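# Pass two sample tubes through window into lab rack

## Task

r1 begins in the laboratory and r2 in the reception; the connecting door is locked but a service window is open. Move both sample tubes from the reception fully down into the green rack standing on the lab bench, with the rack still on that bench afterwards. A tube touching the floor at any moment means failure, as does any robot toppling or finishing tilted. At the end both grippers must have released and backed away, since tubes held in place only by a robot do not count.

## Robot and tools

ROBOTS. r1 and r2 are identical Hello Robot Stretch 4 units, one arm each: an omni-wheel base, a lift sliding on a mast, a telescoping arm that reaches straight forward, a wrist with yaw, pitch and roll, and a two-finger gripper. Each is about 1.6 m tall; its base edge lies no more than 0.23 m from the base origin. Cameras per robot: <r>_head_camera (420x560), <r>_head_left_camera and <r>_head_right_camera (fisheye, 420x672), <r>_wrist_camera (616x392).

FRAMES. Each robot reports in its own base frame: origin on the floor below the base centre, x forward, y left, z up. hand_pose is the link pinch (a point between the open fingertips) in that frame; with all wrist joints at 0 its axes line up with the base axes; the printed value can be slightly wrong. base_odometry is relative to the base frame at the scene start; heading is in radians, left positive, -3.142 to 3.142, and counts wheel slip as motion. The robots do not know each other's positions; only images, lidar_m and wrist_depth_mm reveal that. Calibration gives K and T_world_to_cam per camera, where world means the carrying robot's base frame, in metres.

execute_actions. Arguments: actions, a list holding one action object or nothing (empty just reports state and pictures); cameras, a list of camera names or "all" (omitted or null = all, [] = none; a bad name rejects the call). The action object has keys "r1" and/or "r2". Under each robot:
- base: exactly one of translate_m (metres, -2 to 2, forward +), strafe_m (metres, -2 to 2, left +) or rotate_rad (radians, -3.2 to 3.2, counter-clockwise +). These are offsets measured from where the base last reported itself.
- joints: absolute targets, each by name: lift_m 0 to 1.2 (m); arm_m 0 to 0.55 (m extension); wrist_yaw_rad -1.134 to 4.276 (0 straight ahead, + left, 3.14 stowed back, above 3.4 the arm may block); wrist_pitch_rad -1.117 to 4.259 (0 level, 1.57 pointing down); wrist_roll_rad -1.117 to 4.259 (0 fingers level, + clockwise seen from behind); gripper_m -0.038 to 0.141 (fingertip gap in m; negative squeezes tips together). Out-of-range joint targets are clipped and reported; any other bad value or key rejects the whole call.
- pace: "slow", "default", "fast" or "max" (base up to 0.1/0.3/0.4/0.6 m/s and 1/2/3/4 rad/s; with lift above 0.2 the base is further slowed, down to 0.3 m/s and 1 rad/s at full height).
- contact_limits: {"arm_m": value from 0 (gentlest) to 0.75 (firmest)}, default 0.5.
- end_of_arm: "enable_torque", sent on its own, re-powers wrist/gripper motors that shut off.
All motions in one action start together; one action runs at most 15 s. Parts left out of an action may keep driving to earlier targets.

wait: seconds, 0 to 10; nothing new commanded, returns state and pictures.
zoom_image: camera name and region [x0, y0, x1, y1] in pixels of that camera's latest full image, top-left origin, no larger than 504x504.
read_manual: optional section "licences"; only licence text.
finished_scene: scene number (1 or 2); ends it irreversibly and reports success.

RESULTS. base_status and joint_status: "done" (for the base, wheels turned as ordered even if slipping), "off_target" (stopped short, may still push), "contact_stop_at_<key>" (blocked; that part goes slack), "limit_stop_at_<name>" (built-in limit, e.g. own_body or tilt), "time_out", "torque_fault" (wrist motor went limp; send enable_torque). on_its_own lists uncommanded behaviour; "held at" is a held target, not a position. lidar_m: 12 distances in metres, 30-degree sectors starting straight ahead and going counter-clockwise (4th left, 7th behind, 10th right); "-" means nothing seen or closer than 0.25 m; sees from about 0.15 m up, misses glass and thin legs, sees the other robot. wrist_depth_mm: 7x7 grid of median depths, 100 to 2000 mm, read row by row from top left. turned_by_wheels vs turned_by_imu differing by over about 0.1 rad signals a collision or slip. base_tilt in degrees (forward/right positive), with a fixed bias up to 1.5. motor_effort: percent of maximum, + toward higher joint values, bracket = peak in last action; for wheel_0..2, + turns the base right. The pictures line gives image order. If a result reports a stop, the rest of that reply's motion calls are skipped.

GRIPPING. Close to a gripper_m smaller than the object width; tighter pulls the object toward the wrist. Neither gripper_m nor "done" proves a grasp; check effort or images. If fingertips catch on a surface below, raise the lift.

CAUTIONS. Never let the robots press into each other; once bases touch, any further drive is a hard press. The same command can move the two robots up to about 3 cm apart per metre. Driving or turning with over 1 kg held and arm_m above 0.2 risks tipping, worse at fast paces; strong pushes with a high gripper also tip. Over 6 degrees of lean freezes lift, arm and wheels. Tilted-up plus rolled wrists can trigger own-body stops. To unfold the wrist at the start, command lift_m 0.4 with wrist_yaw_rad 0. Keep tubes off the floor, avoid drops, slams and hard shoves, and a loose object may occasionally get nudged by the scene.

Each tool is called as name([rows], argument=value, ...), one row to a line, values as JSON.

## Session

execute_actions(actions=[])

Scene clock: 0.00 s.
r1.base_odometry: x=+0.000 y=+0.000 heading=+0.000 (m, m, rad; r1's odometry frame)
r1.turned_by_wheels: +0.000 (rad since the last result)
r1.turned_by_imu: +0.000 (rad since the last result)
r1.base_tilt: forward=-0.1 right=-0.4 (deg)
r1.lidar_m: 1.84 1.27 1.13 1.08 1.34 1.28 1.28 1.52 2.70 1.44 0.85 0.99
r1.base_status: not commanded
r1.joint_positions: lift_m=+0.173 arm_m=+0.002 wrist_yaw_rad=+3.153 wrist_pitch_rad=+0.000 wrist_roll_rad=+0.006 gripper_m=+0.057
r1.joint_status: not commanded
r1.motor_effort: lift_m=+19 arm_m=+0 wrist_yaw_rad=+1 wrist_pitch_rad=-8 wrist_roll_rad=+0 gripper_m=-3 wheel_0=-1 wheel_1=+0 wheel_2=+0 (%)
r1.hand_pose: x=-0.1167 y=+0.0841 z=+0.3515 quat_wxyz=(-0.006, +0.000, +0.003, +1.000) (m; r1's base frame)
r1.wrist_depth_mm: - 143 1499 1464 1336 1281 1205 / - 117 147 1499 1366 1281 1205 / - 117 143 1464 1366 1281 1182 / - 129 175 1499 1366 1281 1205 / 144 1661 1576 1464 1366 1255 1205 / 234 1576 225 1430 204 1255 1182 / 230 1042 891 163 917 842 917
r2.base_odometry: x=+0.000 y=+0.000 heading=+0.000 (m, m, rad; r2's odometry frame)
r2.turned_by_wheels: +0.000 (rad since the last result)
r2.turned_by_imu: +0.000 (rad since the last result)
r2.base_tilt: forward=+0.7 right=-0.2 (deg)
r2.lidar_m: 1.26 1.24 1.29 0.98 0.99 1.13 1.37 3.45 0.90 1.13 3.24 1.63
r2.base_status: not commanded
r2.joint_positions: lift_m=+0.227 arm_m=+0.000 wrist_yaw_rad=+3.094 wrist_pitch_rad=+0.016 wrist_roll_rad=+0.005 gripper_m=+0.057
r2.joint_status: not commanded
r2.motor_effort: lift_m=+21 arm_m=-1 wrist_yaw_rad=+0 wrist_pitch_rad=-5 wrist_roll_rad=-3 gripper_m=-1 wheel_0=+0 wheel_1=+0 wheel_2=+0 (%)
r2.hand_pose: x=-0.1135 y=+0.1009 z=+0.4001 quat_wxyz=(+0.024, -0.008, +0.002, +1.000) (m; r2's base frame)
r2.wrist_depth_mm: - 138 - - - 1138 976 / - 137 - - 1499 1160 946 / - 126 196 - 1576 1182 946 / 108 137 251 - 1576 1160 946 / 136 - - - 1576 1160 946 / 1661 1618 211 1708 209 1160 946 / 1098 1042 1008 152 1042 1025 946
pictures: r1_head_camera, r1_head_left_camera, r1_head_right_camera, r1_wrist_camera, r2_head_camera, r2_head_left_camera, r2_head_right_camera, r2_wrist_camera
Images, in order (width x height): r1_head_camera 420x560, r1_head_left_camera 420x672, r1_head_right_camera 420x672, r1_wrist_camera 616x392, r2_head_camera 420x560, r2_head_left_camera 420x672, r2_head_right_camera 420x672, r2_wrist_camera 616x392.

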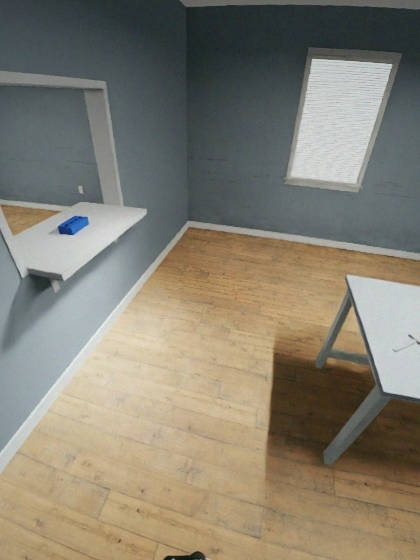

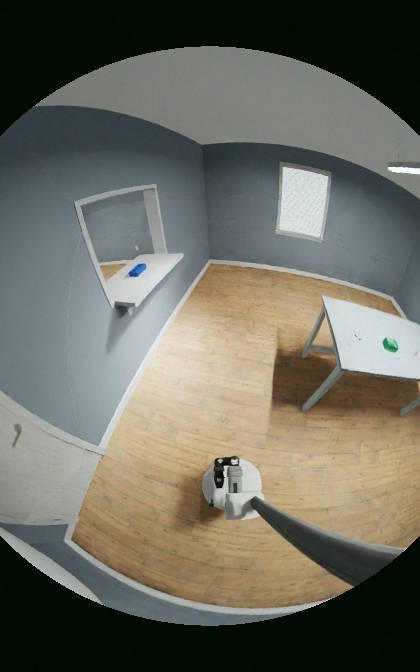

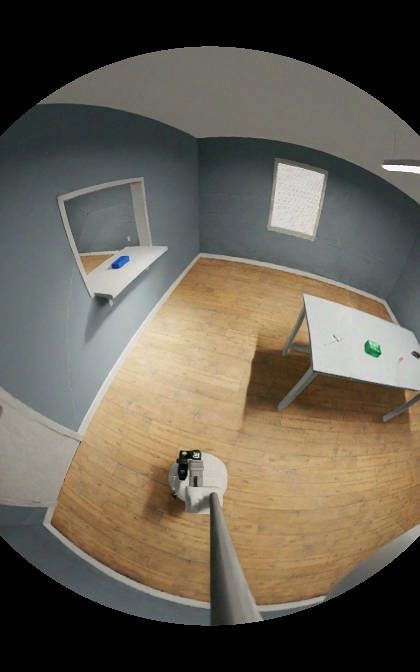

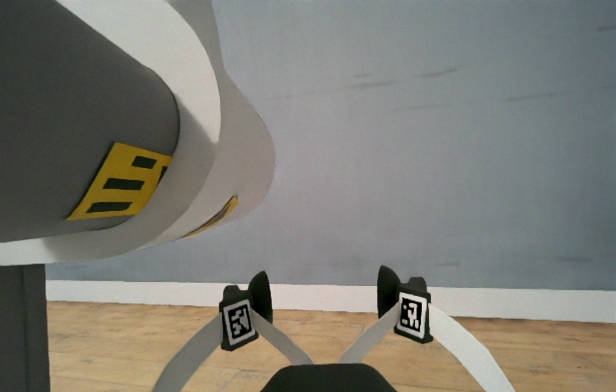

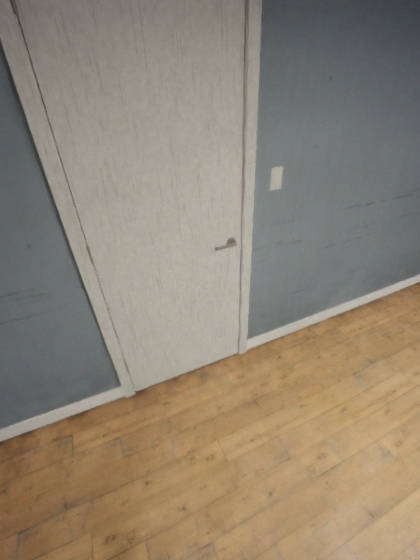

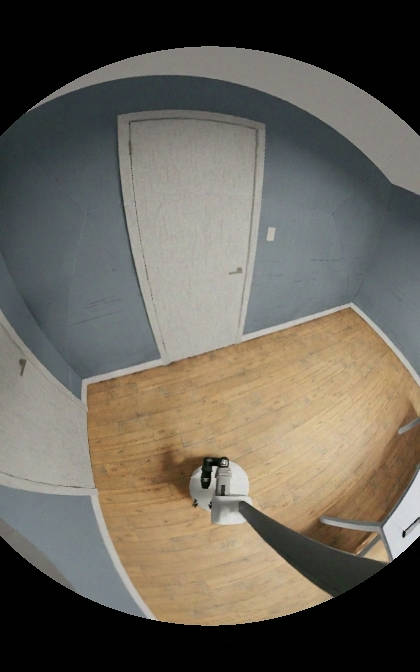

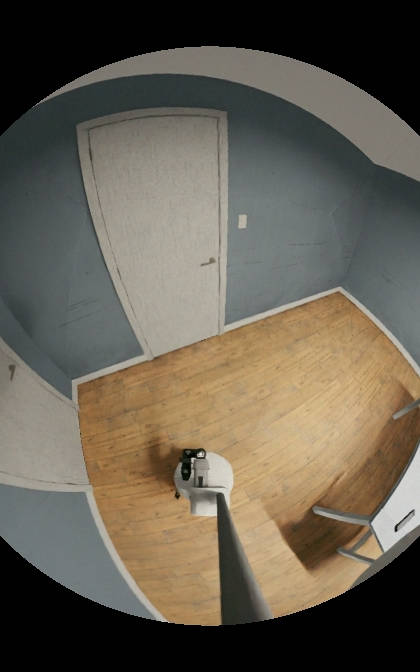

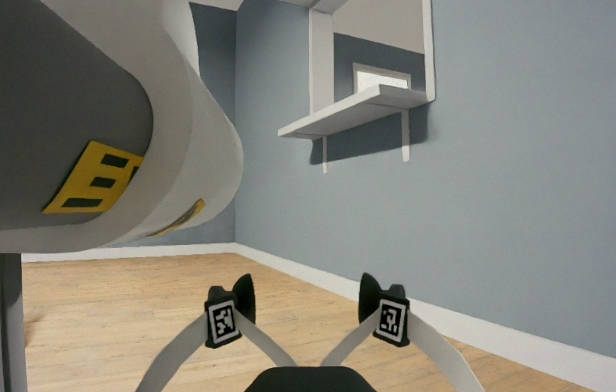

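execute_actions([
  {"r2":{"base":{"rotate_rad":-2.0},"joints":{"lift_m":0.9,"wrist_yaw_rad":0,"wrist_pitch_rad":0.8}},"r1":{"base":{"rotate_rad":-0.9},"joints":{"lift_m":0.9,"wrist_yaw_rad":0,"wrist_pitch_rad":0.8}}},
])

Scene clock: 7.13 s.
r1.base_odometry: x=+0.000 y=+0.000 heading=-0.899 (m, m, rad; r1's odometry frame)
r1.turned_by_wheels: -0.899 (rad since the last result)
r1.turned_by_imu: -0.893 (rad since the last result)
r1.base_tilt: forward=-0.1 right=-0.4 (deg)
r1.lidar_m: 0.86 1.35 1.47 1.23 1.13 1.13 1.38 1.29 1.34 1.67 3.16 1.13
r1.base_status: done
r1.joint_positions: lift_m=+0.197 arm_m=+0.002 wrist_yaw_rad=+2.663 wrist_pitch_rad=+0.492 wrist_roll_rad=+0.006 gripper_m=+0.057
r1.joint_status: lift_m limit_stop_at_own_body (moved +0.024 of +0.727); wrist_yaw_rad limit_stop_at_own_body (moved -0.490 of -3.153); wrist_pitch_rad limit_stop_at_own_body (moved +0.492 of +0.800)
r1.on_its_own: wrist_yaw_rad is held at +2.664, not at your +0.000, since a limit_stop_at_own_body; wrist_pitch_rad is held at +0.490, not at your +0.800, since a limit_stop_at_own_body; lift_m is slack since a limit_stop_at_own_body (your +0.900 is given up); arm_m is slack since a limit_stop_at_own_body
r1.motor_effort: lift_m=+19(21) arm_m=+0(0) wrist_yaw_rad=+1(6) wrist_pitch_rad=-7(7) wrist_roll_rad=+0(0) gripper_m=-4(3) wheel_0=+4(8) wheel_1=+8(11) wheel_2=+3(9) (%)
r1.hand_pose: x=-0.0128 y=+0.1946 z=+0.2393 quat_wxyz=(+0.230, -0.236, +0.060, +0.942) (m; r1's base frame)
r1.wrist_depth_mm: 1366 1499 1308 1160 1060 991 917 / 1430 1661 1397 1229 1138 1025 960 / 1308 1281 1229 1182 1138 1042 991 / 931 931 878 854 831 809 788 / 732 723 691 676 661 640 627 / 274 268 225 521 204 539 530 / 231 226 211 163 459 436 452
r2.base_odometry: x=+0.000 y=+0.000 heading=-2.000 (m, m, rad; r2's odometry frame)
r2.turned_by_wheels: -2.000 (rad since the last result)
r2.turned_by_imu: -1.978 (rad since the last result)
r2.base_tilt: forward=+0.9 right=-0.3 (deg)
r2.lidar_m: 0.88 1.29 2.88 1.57 1.26 1.24 1.22 1.02 1.02 1.16 1.51 1.34
r2.base_status: done
r2.joint_positions: lift_m=+0.900 arm_m=+0.000 wrist_yaw_rad=+0.000 wrist_pitch_rad=+0.801 wrist_roll_rad=+0.005 gripper_m=+0.057
r2.joint_status: all done
r2.motor_effort: lift_m=+25(27) arm_m=-1(1) wrist_yaw_rad=+0(7) wrist_pitch_rad=-3(2) wrist_roll_rad=+1(1) gripper_m=-6(3) wheel_0=+2(10) wheel_1=+2(11) wheel_2=+0(8) (%)
r2.hand_pose: x=+0.3712 y=-0.0874 z=+0.8706 quat_wxyz=(+0.921, +0.002, +0.390, -0.001) (m; r2's base frame)
r2.wrist_depth_mm: - - 842 842 1025 - - / - - - 831 - - - / 1863 1863 1863 1756 1808 1863 1921 / 1576 1576 1576 1499 1576 1537 1576 / 1336 1336 1336 1308 1397 1366 1336 / 1182 1205 211 1205 209 1205 1160 / 1060 1042 1042 152 1060 1042 1060
pictures: r1_head_camera, r1_head_left_camera, r1_head_right_camera, r1_wrist_camera, r2_head_camera, r2_head_left_camera, r2_head_right_camera, r2_wrist_camera
camera_calibration (this result's frames):
r1_wrist_camera: T_world_to_cam=[[0.467756, 0.882472, -0.0494787, -0.145887], [0.405548, -0.264028, -0.875111, 0.322088], [-0.785325, 0.389272, -0.481385, 0.252766], [0, 0, 0, 1]] pos_world=[0.13612, 0.115386, 0.396323]
r2_wrist_camera: T_world_to_cam=[[-0.00777517, -0.999863, -0.0146362, -0.0719648], [-0.710908, 0.0158204, -0.703108, 0.93752], [0.703242, 0.00493821, -0.710933, 0.582504], [0, 0, 0, 1]] pos_world=[0.256289, -0.0896635, 1.07225]
Images, in order (width x height): r1_head_camera 420x560, r1_head_left_camera 420x672, r1_head_right_camera 420x672, r1_wrist_camera 616x392, r2_head_camera 420x560, r2_head_left_camera 420x672, r2_head_right_camera 420x672, r2_wrist_camera 616x392.

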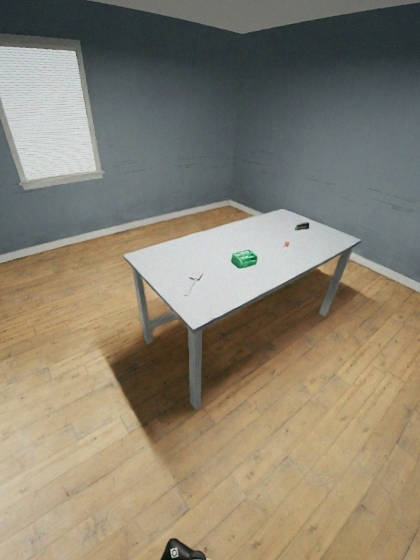

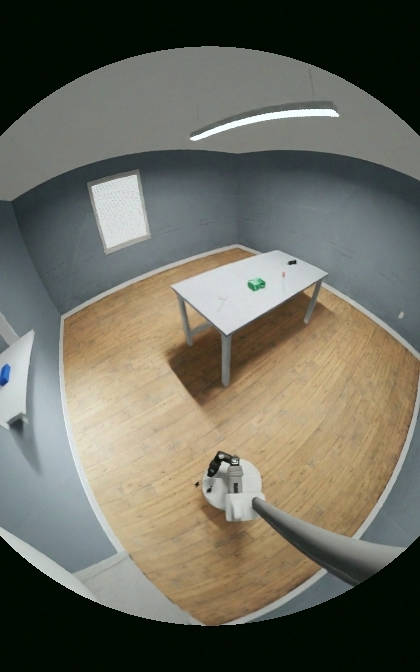

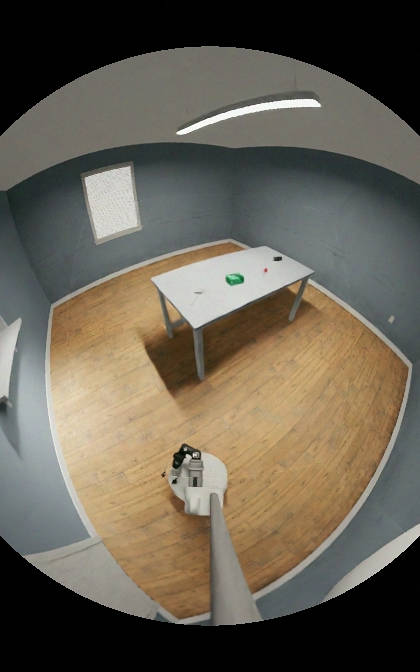

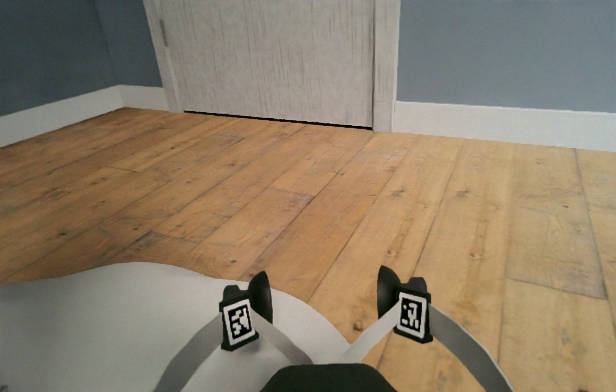

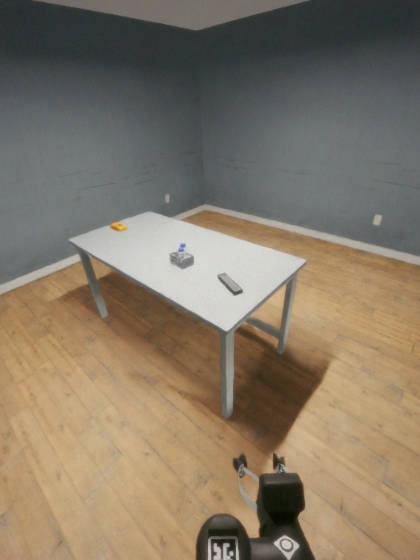

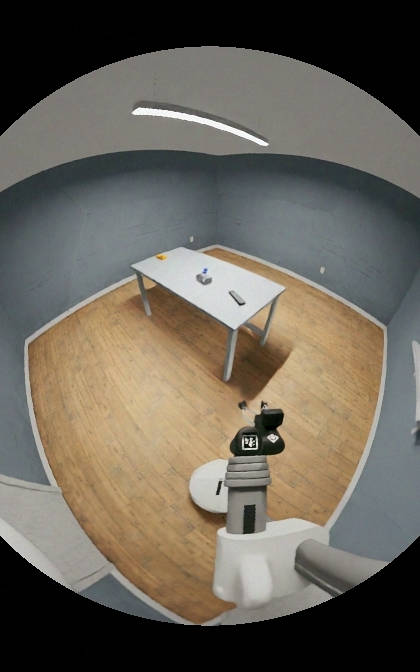

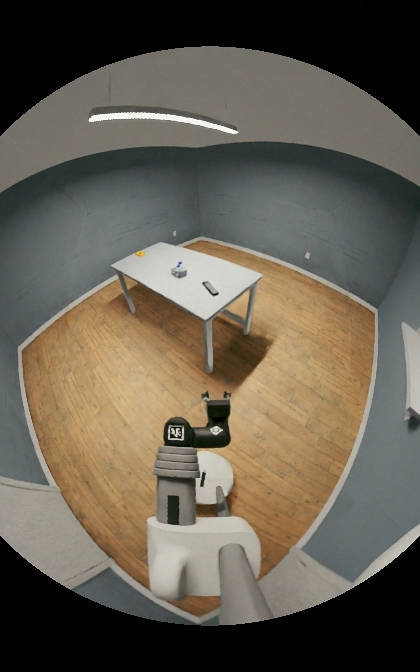

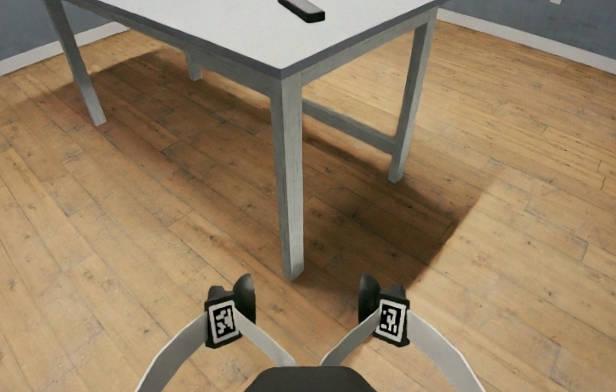

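zoom_image(camera="r2_head_camera", region=[140, 220, 230, 290])

zoom_image(camera="r1_head_camera", region=[170, 210, 330, 310])

execute_actions([
  {"r1":{"joints":{"lift_m":0.9,"wrist_yaw_rad":0,"wrist_pitch_rad":0}}},
], cameras=["r1_head_camera","r1_head_left_camera"])

Region (140, 220, 230, 290) of r2_head_camera's 420x560 image, scaled by 5.600, with more detail than that image has.

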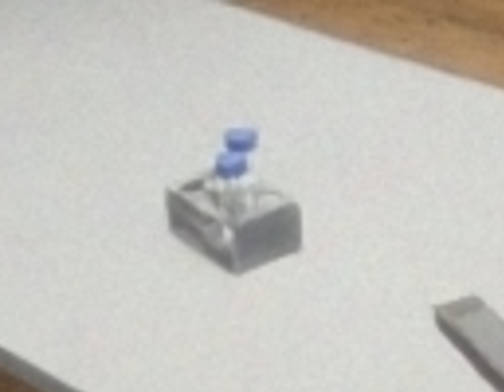

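Region (170, 210, 330, 310) of r1_head_camera's 420x560 image, scaled by 3.150, with more detail than that image has; it fills the top 315 rows of this view, and the rest is white.

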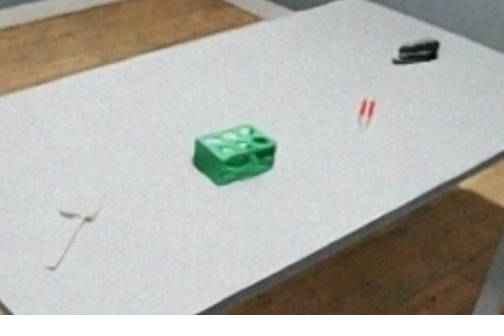

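Scene clock: 14.27 s.
r1.base_odometry: x=+0.000 y=+0.000 heading=-0.899 (m, m, rad; r1's odometry frame)
r1.turned_by_wheels: +0.000 (rad since the last result)
r1.turned_by_imu: -0.002 (rad since the last result)
r1.base_tilt: forward=+0.0 right=-0.4 (deg)
r1.lidar_m: 0.85 1.39 1.46 1.23 1.08 1.11 1.41 1.30 1.30 1.69 3.16 1.15
r1.base_status: not commanded
r1.joint_positions: lift_m=+0.900 arm_m=+0.002 wrist_yaw_rad=+0.000 wrist_pitch_rad=+0.003 wrist_roll_rad=+0.006 gripper_m=+0.057
r1.joint_status: all done
r1.on_its_own: arm_m is slack since a limit_stop_at_own_body
r1.motor_effort: lift_m=+22(27) arm_m=+0(0) wrist_yaw_rad=+0(4) wrist_pitch_rad=-9(14) wrist_roll_rad=+0(1) gripper_m=-2(3) wheel_0=+5(5) wheel_1=+8(8) wheel_2=+3(4) (%)
r1.hand_pose: x=+0.4613 y=-0.0873 z=+1.0772 quat_wxyz=(+1.000, +0.003, +0.001, +0.000) (m; r1's base frame)
r1.wrist_depth_mm: - - - - - - - / - - - - - - - / - - - - - - - / - - - - - - - / - - - - - - - / - - 226 1281 203 1229 1366 / - - 831 162 842 976 -
r2.base_odometry: x=+0.000 y=+0.000 heading=-2.000 (m, m, rad; r2's odometry frame)
r2.turned_by_wheels: +0.000 (rad since the last result)
r2.turned_by_imu: -0.002 (rad since the last result)
r2.base_tilt: forward=+0.7 right=-0.1 (deg)
r2.lidar_m: 0.92 1.29 2.93 1.56 1.26 1.24 1.23 1.01 1.01 1.18 1.54 1.30
r2.base_status: not commanded
r2.joint_positions: lift_m=+0.900 arm_m=+0.000 wrist_yaw_rad=+0.000 wrist_pitch_rad=+0.801 wrist_roll_rad=+0.005 gripper_m=+0.057
r2.joint_status: not commanded
r2.motor_effort: lift_m=+25(25) arm_m=-1(1) wrist_yaw_rad=-1(1) wrist_pitch_rad=-2(4) wrist_roll_rad=+1(1) gripper_m=-3(5) wheel_0=+2(2) wheel_1=+2(2) wheel_2=+0(0) (%)
r2.hand_pose: x=+0.3712 y=-0.0874 z=+0.8706 quat_wxyz=(+0.921, +0.002, +0.390, -0.001) (m; r2's base frame)
r2.wrist_depth_mm: - - 854 854 1042 - - / - - - 842 - - - / 1863 1921 1808 1708 1708 1863 1863 / 1576 1576 1576 1499 1537 1537 1537 / 1336 1366 1336 1336 1366 1366 1336 / 1160 1182 211 1182 209 1182 1182 / 1060 1060 1025 152 1060 1078 1078
pictures: r1_head_camera, r1_head_left_camera
Images, in order (width x height): r1_head_camera 420x560, r1_head_left_camera 420x672.

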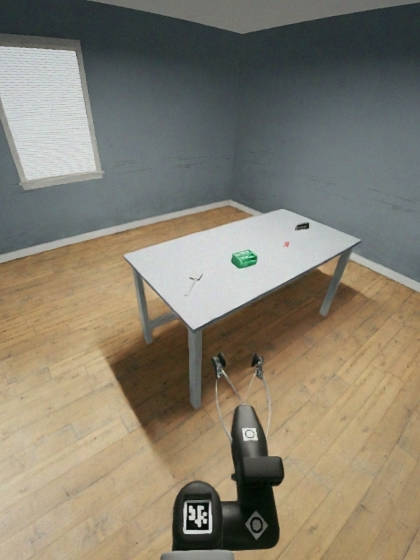

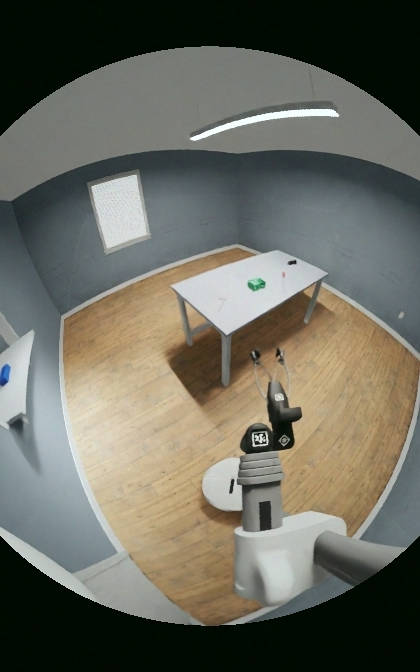

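execute_actions([
  {"r1":{"base":{"rotate_rad":2.19}},"r2":{"base":{"rotate_rad":-0.70},"joints":{"wrist_pitch_rad":0.3,"gripper_m":0.12}}},
], cameras=[])

execute_actions([
  {"r1":{"base":{"strafe_m":-1.3}},"r2":{"base":{"strafe_m":1.2}}},
], cameras=[])

execute_actions([
  {"r2":{"base":{"translate_m":0.3}}},
], cameras=["r1_head_camera","r2_head_camera","r2_wrist_camera"])

Scene clock: 35.27 s.
r1.base_odometry: x=+0.000 y=+0.000 heading=+1.290 (m, m, rad; r1's odometry frame)
r1.turned_by_wheels: +2.189 (rad since the last result)
r1.turned_by_imu: +2.168 (rad since the last result)
r1.base_tilt: forward=+0.0 right=-0.4 (deg)
r1.lidar_m: 1.08 1.13 1.35 1.28 1.33 1.83 3.22 1.03 0.87 3.44 1.29 1.18
r1.base_status: done
r1.joint_positions: lift_m=+0.900 arm_m=+0.002 wrist_yaw_rad=+0.000 wrist_pitch_rad=+0.003 wrist_roll_rad=+0.006 gripper_m=+0.057
r1.joint_status: not commanded
r1.on_its_own: arm_m is slack since a limit_stop_at_own_body
r1.motor_effort: lift_m=+20(21) arm_m=+0(0) wrist_yaw_rad=+0(0) wrist_pitch_rad=-9(9) wrist_roll_rad=+1(1) gripper_m=-3(5) wheel_0=-5(6) wheel_1=-9(14) wheel_2=-4(10) (%)
r1.hand_pose: x=+0.4613 y=-0.0874 z=+1.0774 quat_wxyz=(+1.000, +0.003, +0.001, +0.000) (m; r1's base frame)
r1.wrist_depth_mm: 904 904 917 917 917 904 917 / 917 904 917 917 904 917 904 / 904 904 917 917 904 917 917 / 917 917 904 917 917 917 904 / 891 917 904 917 917 904 917 / 917 904 225 931 204 917 917 / 917 904 891 163 917 931 904
r2.base_odometry: x=+0.000 y=+0.000 heading=-2.699 (m, m, rad; r2's odometry frame)
r2.turned_by_wheels: -0.699 (rad since the last result)
r2.turned_by_imu: -0.692 (rad since the last result)
r2.base_tilt: forward=+0.7 right=-0.1 (deg)
r2.lidar_m: 3.44 0.89 1.04 3.26 1.78 1.31 1.25 1.34 1.04 0.99 1.10 1.19
r2.base_status: done
r2.joint_positions: lift_m=+0.900 arm_m=+0.000 wrist_yaw_rad=+0.000 wrist_pitch_rad=+0.303 wrist_roll_rad=+0.005 gripper_m=+0.120
r2.joint_status: all done
r2.motor_effort: lift_m=+25(25) arm_m=-1(1) wrist_yaw_rad=+0(1) wrist_pitch_rad=-5(10) wrist_roll_rad=-1(0) gripper_m=-1(4) wheel_0=+5(8) wheel_1=+6(9) wheel_2=+4(8) (%)
r2.hand_pose: x=+0.4458 y=-0.0875 z=+0.9919 quat_wxyz=(+0.989, +0.002, +0.151, +0.000) (m; r2's base frame)
r2.wrist_depth_mm: - - - - - - 1464 / - - - - - - 1499 / - - - - - - 1576 / - - - - - - 1281 / 991 - - - - - 1397 / 1983 1756 1921 - 1921 1808 1464 / 1464 1430 1618 151 1618 1499 1499
pictures: none
No camera images: the call's "cameras" was empty. Leave "cameras" out to get every camera's image.

Scene clock: 40.93 s.
r1.base_odometry: x=+1.249 y=-0.361 heading=+1.290 (m, m, rad; r1's odometry frame)
r1.turned_by_wheels: +0.000 (rad since the last result)
r1.turned_by_imu: -0.005 (rad since the last result)
r1.base_tilt: forward=-0.2 right=-0.4 (deg)
r1.lidar_m: 0.91 0.96 1.61 2.58 0.66 0.48 0.45 0.47 2.24 2.14 1.65 0.96
r1.base_status: done
r1.joint_positions: lift_m=+0.900 arm_m=+0.002 wrist_yaw_rad=+0.000 wrist_pitch_rad=+0.003 wrist_roll_rad=+0.006 gripper_m=+0.057
r1.joint_status: not commanded
r1.on_its_own: arm_m is slack since a limit_stop_at_own_body
r1.motor_effort: lift_m=+20(20) arm_m=+0(0) wrist_yaw_rad=+1(0) wrist_pitch_rad=-8(9) wrist_roll_rad=-1(0) gripper_m=-3(3) wheel_0=+3(11) wheel_1=-6(16) wheel_2=+0(2) (%)
r1.hand_pose: x=+0.4613 y=-0.0874 z=+1.0774 quat_wxyz=(+1.000, +0.003, +0.001, +0.000) (m; r1's base frame)
r1.wrist_depth_mm: 946 1042 1229 - - 931 917 / 931 - - - - 917 946 / 946 - - - - 931 931 / 946 - - - - 931 917 / 931 - - - - 917 931 / 946 976 225 891 204 854 931 / 946 750 707 162 707 699 931
r2.base_odometry: x=+0.515 y=-1.084 heading=-2.698 (m, m, rad; r2's odometry frame)
r2.turned_by_wheels: +0.000 (rad since the last result)
r2.turned_by_imu: +0.000 (rad since the last result)
r2.base_tilt: forward=+0.9 right=-0.2 (deg)
r2.lidar_m: 0.72 0.79 1.06 2.05 1.72 1.30 1.23 1.29 1.78 2.20 2.25 0.75
r2.base_status: done
r2.joint_positions: lift_m=+0.900 arm_m=+0.000 wrist_yaw_rad=+0.000 wrist_pitch_rad=+0.303 wrist_roll_rad=+0.005 gripper_m=+0.120
r2.joint_status: not commanded
r2.motor_effort: lift_m=+24(25) arm_m=-1(1) wrist_yaw_rad=+0(0) wrist_pitch_rad=-6(6) wrist_roll_rad=-1(1) gripper_m=-2(3) wheel_0=+0(11) wheel_1=+1(11) wheel_2=+0(1) (%)
r2.hand_pose: x=+0.4459 y=-0.0874 z=+0.9920 quat_wxyz=(+0.989, +0.002, +0.151, +0.000) (m; r2's base frame)
r2.wrist_depth_mm: - - - - - - - / - - - - - - - / - - - - - - - / - - - - - - - / 866 854 866 809 866 809 - / 621 597 597 634 597 591 615 / 1537 1025 1025 151 621 627 634
pictures: none
No camera images: the call's "cameras" was empty. Leave "cameras" out to get every camera's image.

Scene clock: 43.40 s.
r1.base_odometry: x=+1.249 y=-0.361 heading=+1.290 (m, m, rad; r1's odometry frame)
r1.turned_by_wheels: +0.000 (rad since the last result)
r1.turned_by_imu: -0.001 (rad since the last result)
r1.base_tilt: forward=+0.0 right=-0.3 (deg)
r1.lidar_m: 0.90 0.93 1.64 2.60 0.65 0.47 0.44 0.50 2.25 2.11 1.64 0.97
r1.base_status: not commanded
r1.joint_positions: lift_m=+0.900 arm_m=+0.002 wrist_yaw_rad=+0.000 wrist_pitch_rad=+0.003 wrist_roll_rad=+0.006 gripper_m=+0.057
r1.joint_status: not commanded
r1.on_its_own: arm_m is slack since a limit_stop_at_own_body
r1.motor_effort: lift_m=+20(20) arm_m=+0(0) wrist_yaw_rad=+1(2) wrist_pitch_rad=-8(8) wrist_roll_rad=+1(1) gripper_m=-2(3) wheel_0=+3(3) wheel_1=-6(6) wheel_2=+0(0) (%)
r1.hand_pose: x=+0.4613 y=-0.0874 z=+1.0774 quat_wxyz=(+1.000, +0.003, +0.001, +0.000) (m; r1's base frame)
r1.wrist_depth_mm: 946 1060 1255 - - 917 917 / 960 - - - - 917 931 / 946 - - - - 931 917 / 946 - - - - 917 931 / 946 - - - - 931 917 / 946 960 226 917 204 854 917 / 946 750 707 163 699 699 917
r2.base_odometry: x=+0.244 y=-1.213 heading=-2.698 (m, m, rad; r2's odometry frame)
r2.turned_by_wheels: +0.000 (rad since the last result)
r2.turned_by_imu: -0.001 (rad since the last result)
r2.base_tilt: forward=+0.9 right=+0.0 (deg)
r2.lidar_m: 0.43 0.44 0.64 2.05 2.16 1.61 1.55 1.57 2.27 2.20 0.60 0.43
r2.base_status: done
r2.joint_positions: lift_m=+0.900 arm_m=+0.000 wrist_yaw_rad=+0.000 wrist_pitch_rad=+0.303 wrist_roll_rad=+0.005 gripper_m=+0.120
r2.joint_status: not commanded
r2.motor_effort: lift_m=+24(24) arm_m=-1(1) wrist_yaw_rad=+0(0) wrist_pitch_rad=-6(6) wrist_roll_rad=+0(2) gripper_m=-2(1) wheel_0=+3(8) wheel_1=+5(9) wheel_2=-1(10) (%)
r2.hand_pose: x=+0.4459 y=-0.0874 z=+0.9920 quat_wxyz=(+0.989, +0.002, +0.151, +0.000) (m; r2's base frame)
r2.wrist_depth_mm: - - - - - - - / - - - - - - - / - - - - - - - / - - - - - - - / 854 854 854 866 854 854 - / 621 603 525 535 603 569 615 / 504 492 496 151 504 484 504
pictures: r1_head_camera, r2_head_camera, r2_wrist_camera
camera_calibration (this result's frames):
r2_wrist_camera: T_world_to_cam=[[-0.000104054, -0.99986, -0.0167123, -0.0710332], [-0.287825, 0.016035, -0.957549, 1.13974], [0.957683, 0.00471056, -0.287786, 0.0830802], [0, 0, 0, 1]] pos_world=[0.248474, -0.0896903, 1.11408]
Images, in order (width x height): r1_head_camera 420x560, r2_head_camera 420x560, r2_wrist_camera 616x392.

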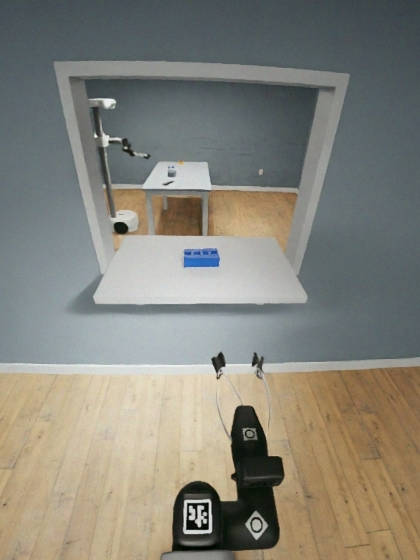

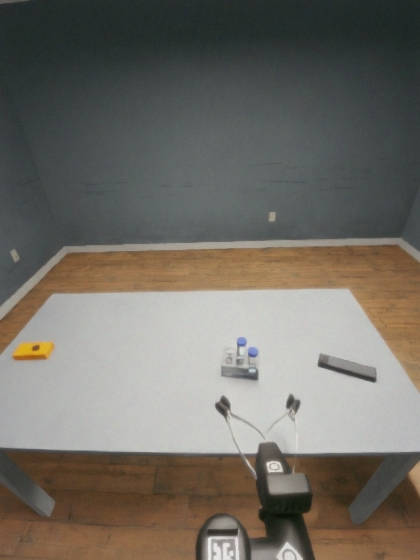

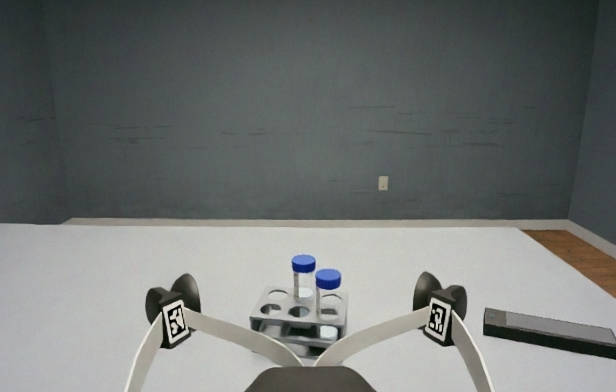

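execute_actions([
  {"r2":{"base":{"strafe_m":0.013},"joints":{"wrist_pitch_rad":0.0,"gripper_m":0.141,"lift_m":0.62,"arm_m":0.1}},"r1":{"base":{"translate_m":0.25},"joints":{"lift_m":0.95}}},
], cameras=["r1_head_camera","r2_head_camera","r2_wrist_camera"])

Scene clock: 51.60 s.
r1.base_odometry: x=+1.318 y=-0.121 heading=+1.290 (m, m, rad; r1's odometry frame)
r1.turned_by_wheels: +0.001 (rad since the last result)
r1.turned_by_imu: -0.002 (rad since the last result)
r1.base_tilt: forward=-0.1 right=-0.4 (deg)
r1.lidar_m: 0.64 0.69 1.26 2.59 2.70 0.72 0.69 3.12 2.24 2.16 1.32 0.71
r1.base_status: done
r1.joint_positions: lift_m=+0.950 arm_m=+0.002 wrist_yaw_rad=+0.000 wrist_pitch_rad=+0.003 wrist_roll_rad=+0.006 gripper_m=+0.057
r1.joint_status: all done
r1.on_its_own: arm_m is slack since a limit_stop_at_own_body
r1.motor_effort: lift_m=+21(21) arm_m=+0(0) wrist_yaw_rad=+1(1) wrist_pitch_rad=-8(8) wrist_roll_rad=-1(2) gripper_m=-4(3) wheel_0=+2(10) wheel_1=+6(13) wheel_2=-2(12) (%)
r1.hand_pose: x=+0.4613 y=-0.0874 z=+1.1273 quat_wxyz=(+1.000, +0.003, +0.001, +0.000) (m; r1's base frame)
r1.wrist_depth_mm: 809 - - - - - 668 / 778 - - - - - 668 / 798 - - - - - 668 / 759 - - - - - 668 / 759 - - - - - 668 / 759 - 225 - 204 1008 683 / 723 778 668 163 699 627 676
r2.base_odometry: x=+0.249 y=-1.224 heading=-2.698 (m, m, rad; r2's odometry frame)
r2.turned_by_wheels: +0.000 (rad since the last result)
r2.turned_by_imu: -0.001 (rad since the last result)
r2.base_tilt: forward=+0.9 right=-0.1 (deg)
r2.lidar_m: 0.43 0.46 0.66 2.04 2.14 1.59 1.53 1.61 2.25 2.20 0.61 0.46
r2.base_status: done
r2.joint_positions: lift_m=+0.620 arm_m=+0.099 wrist_yaw_rad=+0.000 wrist_pitch_rad=+0.003 wrist_roll_rad=+0.005 gripper_m=+0.141
r2.joint_status: all done
r2.motor_effort: lift_m=+16(21) arm_m=+5(5) wrist_yaw_rad=-1(0) wrist_pitch_rad=-5(12) wrist_roll_rad=+0(1) gripper_m=+1(1) wheel_0=-3(9) wheel_1=+4(11) wheel_2=+0(0) (%)
r2.hand_pose: x=+0.5586 y=-0.0874 z=+0.7979 quat_wxyz=(+1.000, +0.002, +0.001, +0.000) (m; r2's base frame)
r2.wrist_depth_mm: - - - - - - - / - - - - - - - / - - - - - - - / - - - - - - - / 759 778 621 397 768 732 715 / 325 270 343 343 336 217 320 / 222 213 216 149 215 208 219
pictures: r1_head_camera, r2_head_camera, r2_wrist_camera
camera_calibration (this result's frames):
r2_wrist_camera: T_world_to_cam=[[0.00495724, -0.99986, -0.01599, -0.0776349], [0.0080168, 0.0160294, -0.999839, 0.854808], [0.999956, 0.00482825, 0.00809514, -0.340427], [0, 0, 0, 1]] pos_world=[0.333944, -0.0896825, 0.856185]
Images, in order (width x height): r1_head_camera 420x560, r2_head_camera 420x560, r2_wrist_camera 616x392.

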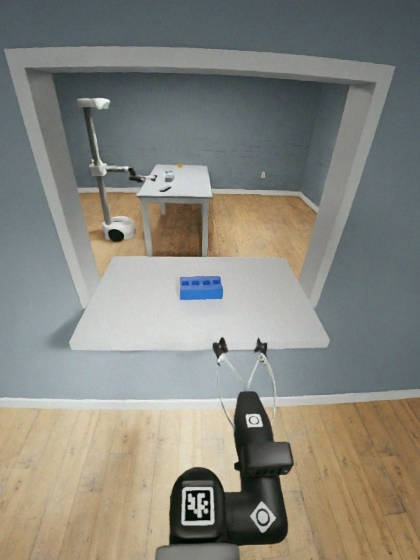

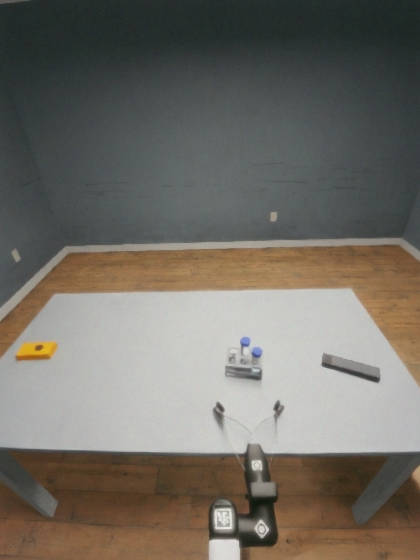

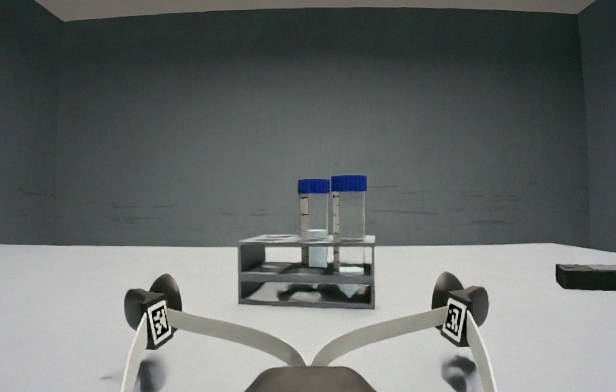

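execute_actions([
  {"r2":{"joints":{"lift_m":0.61,"arm_m":0.25},"pace":"slow"}},
], cameras=["r2_head_camera","r2_wrist_camera"])

zoom_image(camera="r2_head_camera", region=[180, 320, 320, 430])

Scene clock: 60.20 s.
r1.base_odometry: x=+1.318 y=-0.121 heading=+1.290 (m, m, rad; r1's odometry frame)
r1.turned_by_wheels: +0.000 (rad since the last result)
r1.turned_by_imu: -0.001 (rad since the last result)
r1.base_tilt: forward=-0.1 right=-0.3 (deg)
r1.lidar_m: 0.67 0.70 1.24 2.57 2.71 0.74 0.70 3.11 2.20 2.13 1.30 0.70
r1.base_status: not commanded
r1.joint_positions: lift_m=+0.950 arm_m=+0.002 wrist_yaw_rad=+0.000 wrist_pitch_rad=+0.003 wrist_roll_rad=+0.006 gripper_m=+0.057
r1.joint_status: not commanded
r1.on_its_own: arm_m is slack since a limit_stop_at_own_body
r1.motor_effort: lift_m=+21(21) arm_m=+0(0) wrist_yaw_rad=+1(1) wrist_pitch_rad=-8(8) wrist_roll_rad=-1(2) gripper_m=-1(2) wheel_0=+2(2) wheel_1=+6(7) wheel_2=-2(2) (%)
r1.hand_pose: x=+0.4613 y=-0.0874 z=+1.1273 quat_wxyz=(+1.000, +0.003, +0.001, +0.000) (m; r1's base frame)
r1.wrist_depth_mm: 798 - - - - - 676 / 788 - - - - - 668 / 788 - - - - - 676 / 768 - - - - - 683 / 768 - - - - - 668 / 759 - 225 - 204 1025 683 / 715 778 668 163 691 615 676
r2.base_odometry: x=+0.249 y=-1.224 heading=-2.698 (m, m, rad; r2's odometry frame)
r2.turned_by_wheels: +0.000 (rad since the last result)
r2.turned_by_imu: +0.020 (rad since the last result)
r2.base_tilt: forward=+0.8 right=-0.3 (deg)
r2.lidar_m: 0.43 0.45 0.67 2.02 2.12 1.60 1.53 1.60 2.30 2.14 0.60 0.46
r2.base_status: not commanded
r2.joint_positions: lift_m=+0.610 arm_m=+0.143 wrist_yaw_rad=-0.004 wrist_pitch_rad=+0.003 wrist_roll_rad=+0.004 gripper_m=+0.141
r2.joint_status: arm_m contact_stop (moved +0.044 of +0.151); the others done
r2.on_its_own: arm_m is slack since a contact_stop (your +0.250 is given up)
r2.motor_effort: lift_m=+20(18) arm_m=+0(20) wrist_yaw_rad=+13(70) wrist_pitch_rad=-8(13) wrist_roll_rad=-1(3) gripper_m=+0(3) wheel_0=+0(3) wheel_1=+3(5) wheel_2=-3(12) (%)
r2.hand_pose: x=+0.6018 y=-0.0887 z=+0.7878 quat_wxyz=(+1.000, +0.002, +0.001, -0.002) (m; r2's base frame)
r2.wrist_depth_mm: - - - - - - - / - - - - - - - / - - - - - - - / - - - - - - - / 654 676 683 353 535 647 621 / 289 237 301 303 296 217 283 / 196 188 191 150 190 185 193
pictures: r2_head_camera, r2_wrist_camera
camera_calibration (this result's frames):
r2_wrist_camera: T_world_to_cam=[[0.000453698, -0.999875, -0.0157805, -0.0767632], [0.00760408, 0.0157835, -0.999847, 0.844608], [0.999971, 0.000333632, 0.00761029, -0.383567], [0, 0, 0, 1]] pos_world=[0.377168, -0.0899565, 0.846186]
Images, in order (width x height): r2_head_camera 420x560, r2_wrist_camera 616x392.

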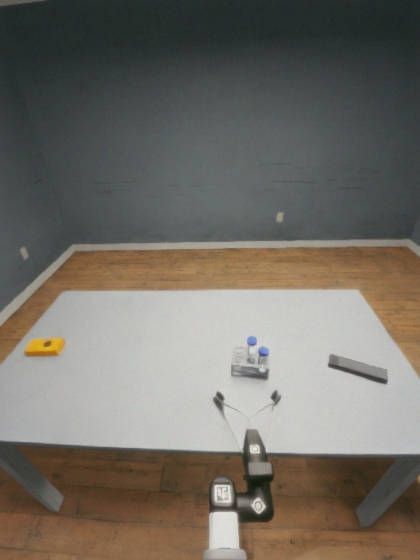

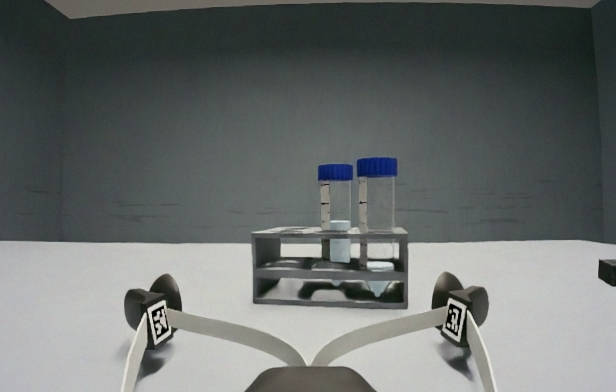

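Region (180, 320, 320, 430) of r2_head_camera's 420x560 image, scaled by 3.600, with more detail than that image has; it fills the top 396 rows of this view, and the rest is white.

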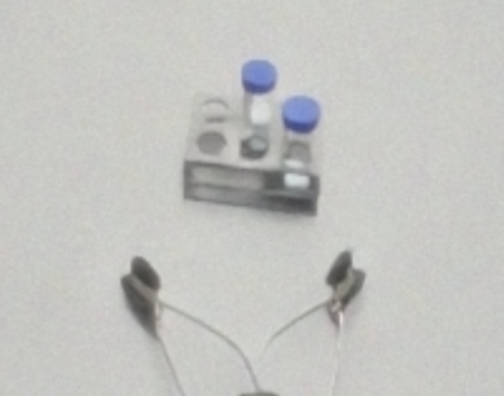

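execute_actions([
  {"r2":{"base":{"strafe_m":-0.06},"joints":{"lift_m":0.67,"arm_m":0.13,"gripper_m":0.055,"wrist_yaw_rad":0}}},
], cameras=["r2_head_camera","r2_wrist_camera"])

Scene clock: 76.77 s.
r1.base_odometry: x=+1.318 y=-0.121 heading=+1.290 (m, m, rad; r1's odometry frame)
r1.turned_by_wheels: +0.000 (rad since the last result)
r1.turned_by_imu: -0.001 (rad since the last result)
r1.base_tilt: forward=-0.2 right=-0.5 (deg)
r1.lidar_m: 0.62 0.69 1.29 2.59 2.68 0.76 0.70 3.08 2.23 2.15 1.31 0.70
r1.base_status: not commanded
r1.joint_positions: lift_m=+0.950 arm_m=+0.002 wrist_yaw_rad=+0.000 wrist_pitch_rad=+0.003 wrist_roll_rad=+0.006 gripper_m=+0.057
r1.joint_status: not commanded
r1.on_its_own: arm_m is slack since a limit_stop_at_own_body
r1.motor_effort: lift_m=+21(21) arm_m=-1(0) wrist_yaw_rad=+1(0) wrist_pitch_rad=-8(9) wrist_roll_rad=+2(0) gripper_m=-2(4) wheel_0=+2(2) wheel_1=+7(7) wheel_2=-2(2) (%)
r1.hand_pose: x=+0.4613 y=-0.0874 z=+1.1273 quat_wxyz=(+1.000, +0.003, +0.001, +0.000) (m; r1's base frame)
r1.wrist_depth_mm: 798 - - - - - 676 / 788 - - - - - 683 / 788 - - - - - 668 / 768 - - - - - 676 / 768 - - - - - 676 / 759 - 226 - 204 1025 676 / 715 778 661 163 691 615 668
r2.base_odometry: x=+0.224 y=-1.170 heading=-2.698 (m, m, rad; r2's odometry frame)
r2.turned_by_wheels: +0.000 (rad since the last result)
r2.turned_by_imu: -0.001 (rad since the last result)
r2.base_tilt: forward=+0.9 right=-0.2 (deg)
r2.lidar_m: 0.43 0.45 0.65 2.08 2.08 1.59 1.54 1.60 2.24 2.10 0.62 0.47
r2.base_status: done
r2.joint_positions: lift_m=+0.670 arm_m=+0.131 wrist_yaw_rad=+0.000 wrist_pitch_rad=+0.003 wrist_roll_rad=+0.004 gripper_m=+0.055
r2.joint_status: all done
r2.motor_effort: lift_m=+25(25) arm_m=-4(5) wrist_yaw_rad=+1(11) wrist_pitch_rad=-6(6) wrist_roll_rad=-1(1) gripper_m=-5(3) wheel_0=+2(11) wheel_1=-2(12) wheel_2=+0(3) (%)
r2.hand_pose: x=+0.5902 y=-0.0875 z=+0.8471 quat_wxyz=(+1.000, +0.002, +0.001, +0.000) (m; r2's base frame)
r2.wrist_depth_mm: - - - - - - - / - - - - - - - / - - - - - - - / - - - - - - - / - - - 788 - - - / 500 517 211 347 209 504 484 / 338 325 310 152 315 319 324
pictures: r2_head_camera, r2_wrist_camera
camera_calibration (this result's frames):
r2_wrist_camera: T_world_to_cam=[[0.00466816, -0.999865, -0.0157789, -0.0770962], [0.00786683, 0.0158153, -0.999844, 0.90382], [0.999958, 0.0045433, 0.0079396, -0.372284], [0, 0, 0, 1]] pos_world=[0.365518, -0.0896886, 0.905418]
Images, in order (width x height): r2_head_camera 420x560, r2_wrist_camera 616x392.

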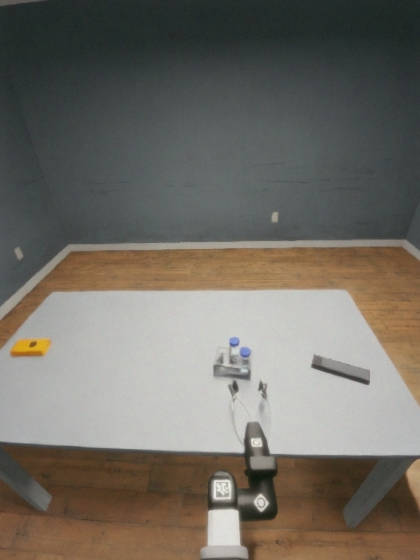

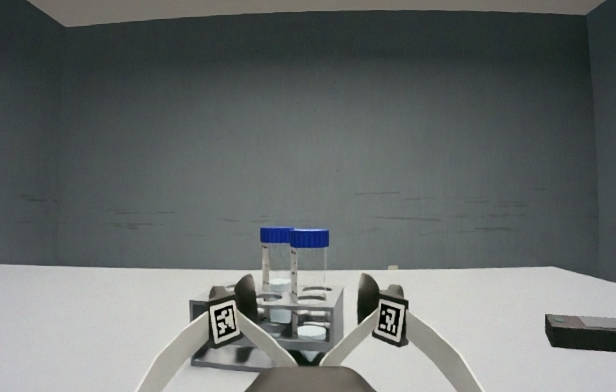

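execute_actions([
  {"r2":{"joints":{"arm_m":0.24},"pace":"slow"}},
], cameras=["r2_head_camera","r2_wrist_camera"])

zoom_image(camera="r2_head_camera", region=[190, 310, 300, 400])

Scene clock: 82.23 s.
r1.base_odometry: x=+1.318 y=-0.121 heading=+1.290 (m, m, rad; r1's odometry frame)
r1.turned_by_wheels: +0.000 (rad since the last result)
r1.turned_by_imu: -0.001 (rad since the last result)
r1.base_tilt: forward=-0.1 right=-0.4 (deg)
r1.lidar_m: 0.66 0.72 1.27 2.61 2.70 0.73 0.68 3.10 2.25 2.15 1.30 0.70
r1.base_status: not commanded
r1.joint_positions: lift_m=+0.950 arm_m=+0.002 wrist_yaw_rad=+0.000 wrist_pitch_rad=+0.003 wrist_roll_rad=+0.006 gripper_m=+0.057
r1.joint_status: not commanded
r1.on_its_own: arm_m is slack since a limit_stop_at_own_body
r1.motor_effort: lift_m=+21(21) arm_m=+0(0) wrist_yaw_rad=+1(1) wrist_pitch_rad=-9(9) wrist_roll_rad=-1(0) gripper_m=-4(3) wheel_0=+2(2) wheel_1=+7(6) wheel_2=-2(2) (%)
r1.hand_pose: x=+0.4613 y=-0.0874 z=+1.1273 quat_wxyz=(+1.000, +0.003, +0.001, +0.000) (m; r1's base frame)
r1.wrist_depth_mm: 798 - - - - - 661 / 798 - - - - - 668 / 788 - - - - - 676 / 768 - - - - - 668 / 778 - - - - - 676 / 759 - 225 - 203 1025 683 / 715 788 668 163 691 621 676
r2.base_odometry: x=+0.224 y=-1.170 heading=-2.698 (m, m, rad; r2's odometry frame)
r2.turned_by_wheels: +0.000 (rad since the last result)
r2.turned_by_imu: -0.001 (rad since the last result)
r2.base_tilt: forward=+0.8 right=+0.0 (deg)
r2.lidar_m: 0.42 0.46 0.66 2.07 2.10 1.58 1.54 1.59 2.24 2.14 0.57 0.44
r2.base_status: not commanded
r2.joint_positions: lift_m=+0.670 arm_m=+0.239 wrist_yaw_rad=+0.000 wrist_pitch_rad=+0.003 wrist_roll_rad=+0.004 gripper_m=+0.055
r2.joint_status: all done
r2.motor_effort: lift_m=+25(25) arm_m=+4(4) wrist_yaw_rad=+0(0) wrist_pitch_rad=-7(6) wrist_roll_rad=+0(0) gripper_m=-3(5) wheel_0=+2(2) wheel_1=-1(2) wheel_2=+0(0) (%)
r2.hand_pose: x=+0.6986 y=-0.0875 z=+0.8471 quat_wxyz=(+1.000, +0.002, +0.001, +0.000) (m; r2's base frame)
r2.wrist_depth_mm: - - - - - - - / - - - - - - - / - - - - - - - / - - - - - - - / - - - - - - - / 500 512 212 521 210 500 488 / 336 300 226 152 315 317 332
pictures: r2_head_camera, r2_wrist_camera
camera_calibration (this result's frames):
r2_wrist_camera: T_world_to_cam=[[0.00474529, -0.999864, -0.0157787, -0.077634], [0.0079109, 0.0158159, -0.999844, 0.902949], [0.999957, 0.00461972, 0.00798487, -0.480713], [0, 0, 0, 1]] pos_world=[0.473918, -0.0896837, 0.905421]
Images, in order (width x height): r2_head_camera 420x560, r2_wrist_camera 616x392.

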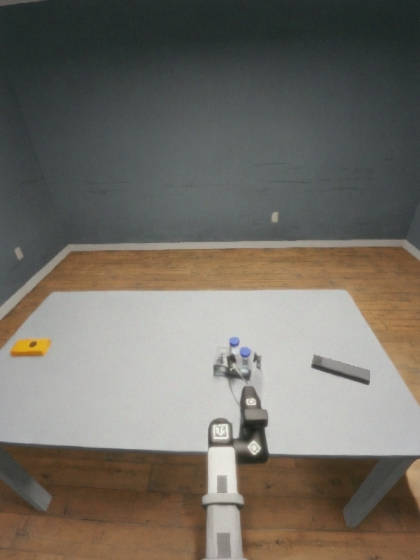

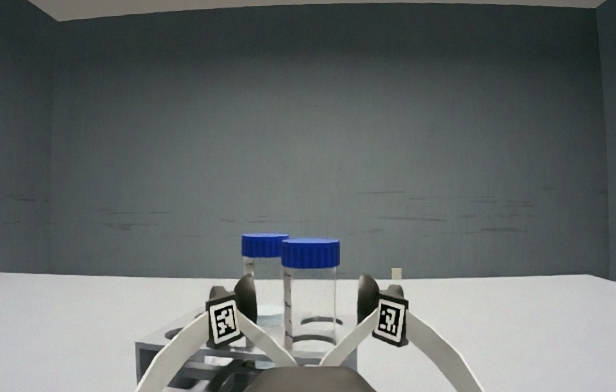

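Region (190, 310, 300, 400) of r2_head_camera's 420x560 image, scaled by 4.582, with more detail than that image has; it fills the top 412 rows of this view, and the rest is white.

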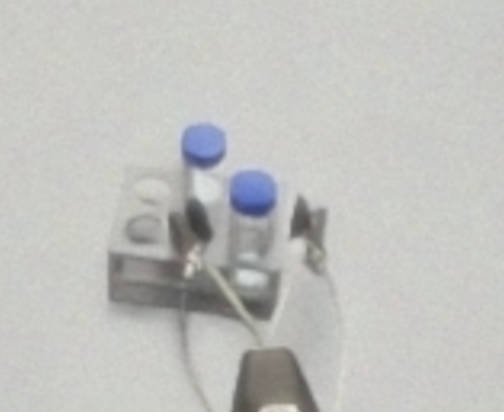

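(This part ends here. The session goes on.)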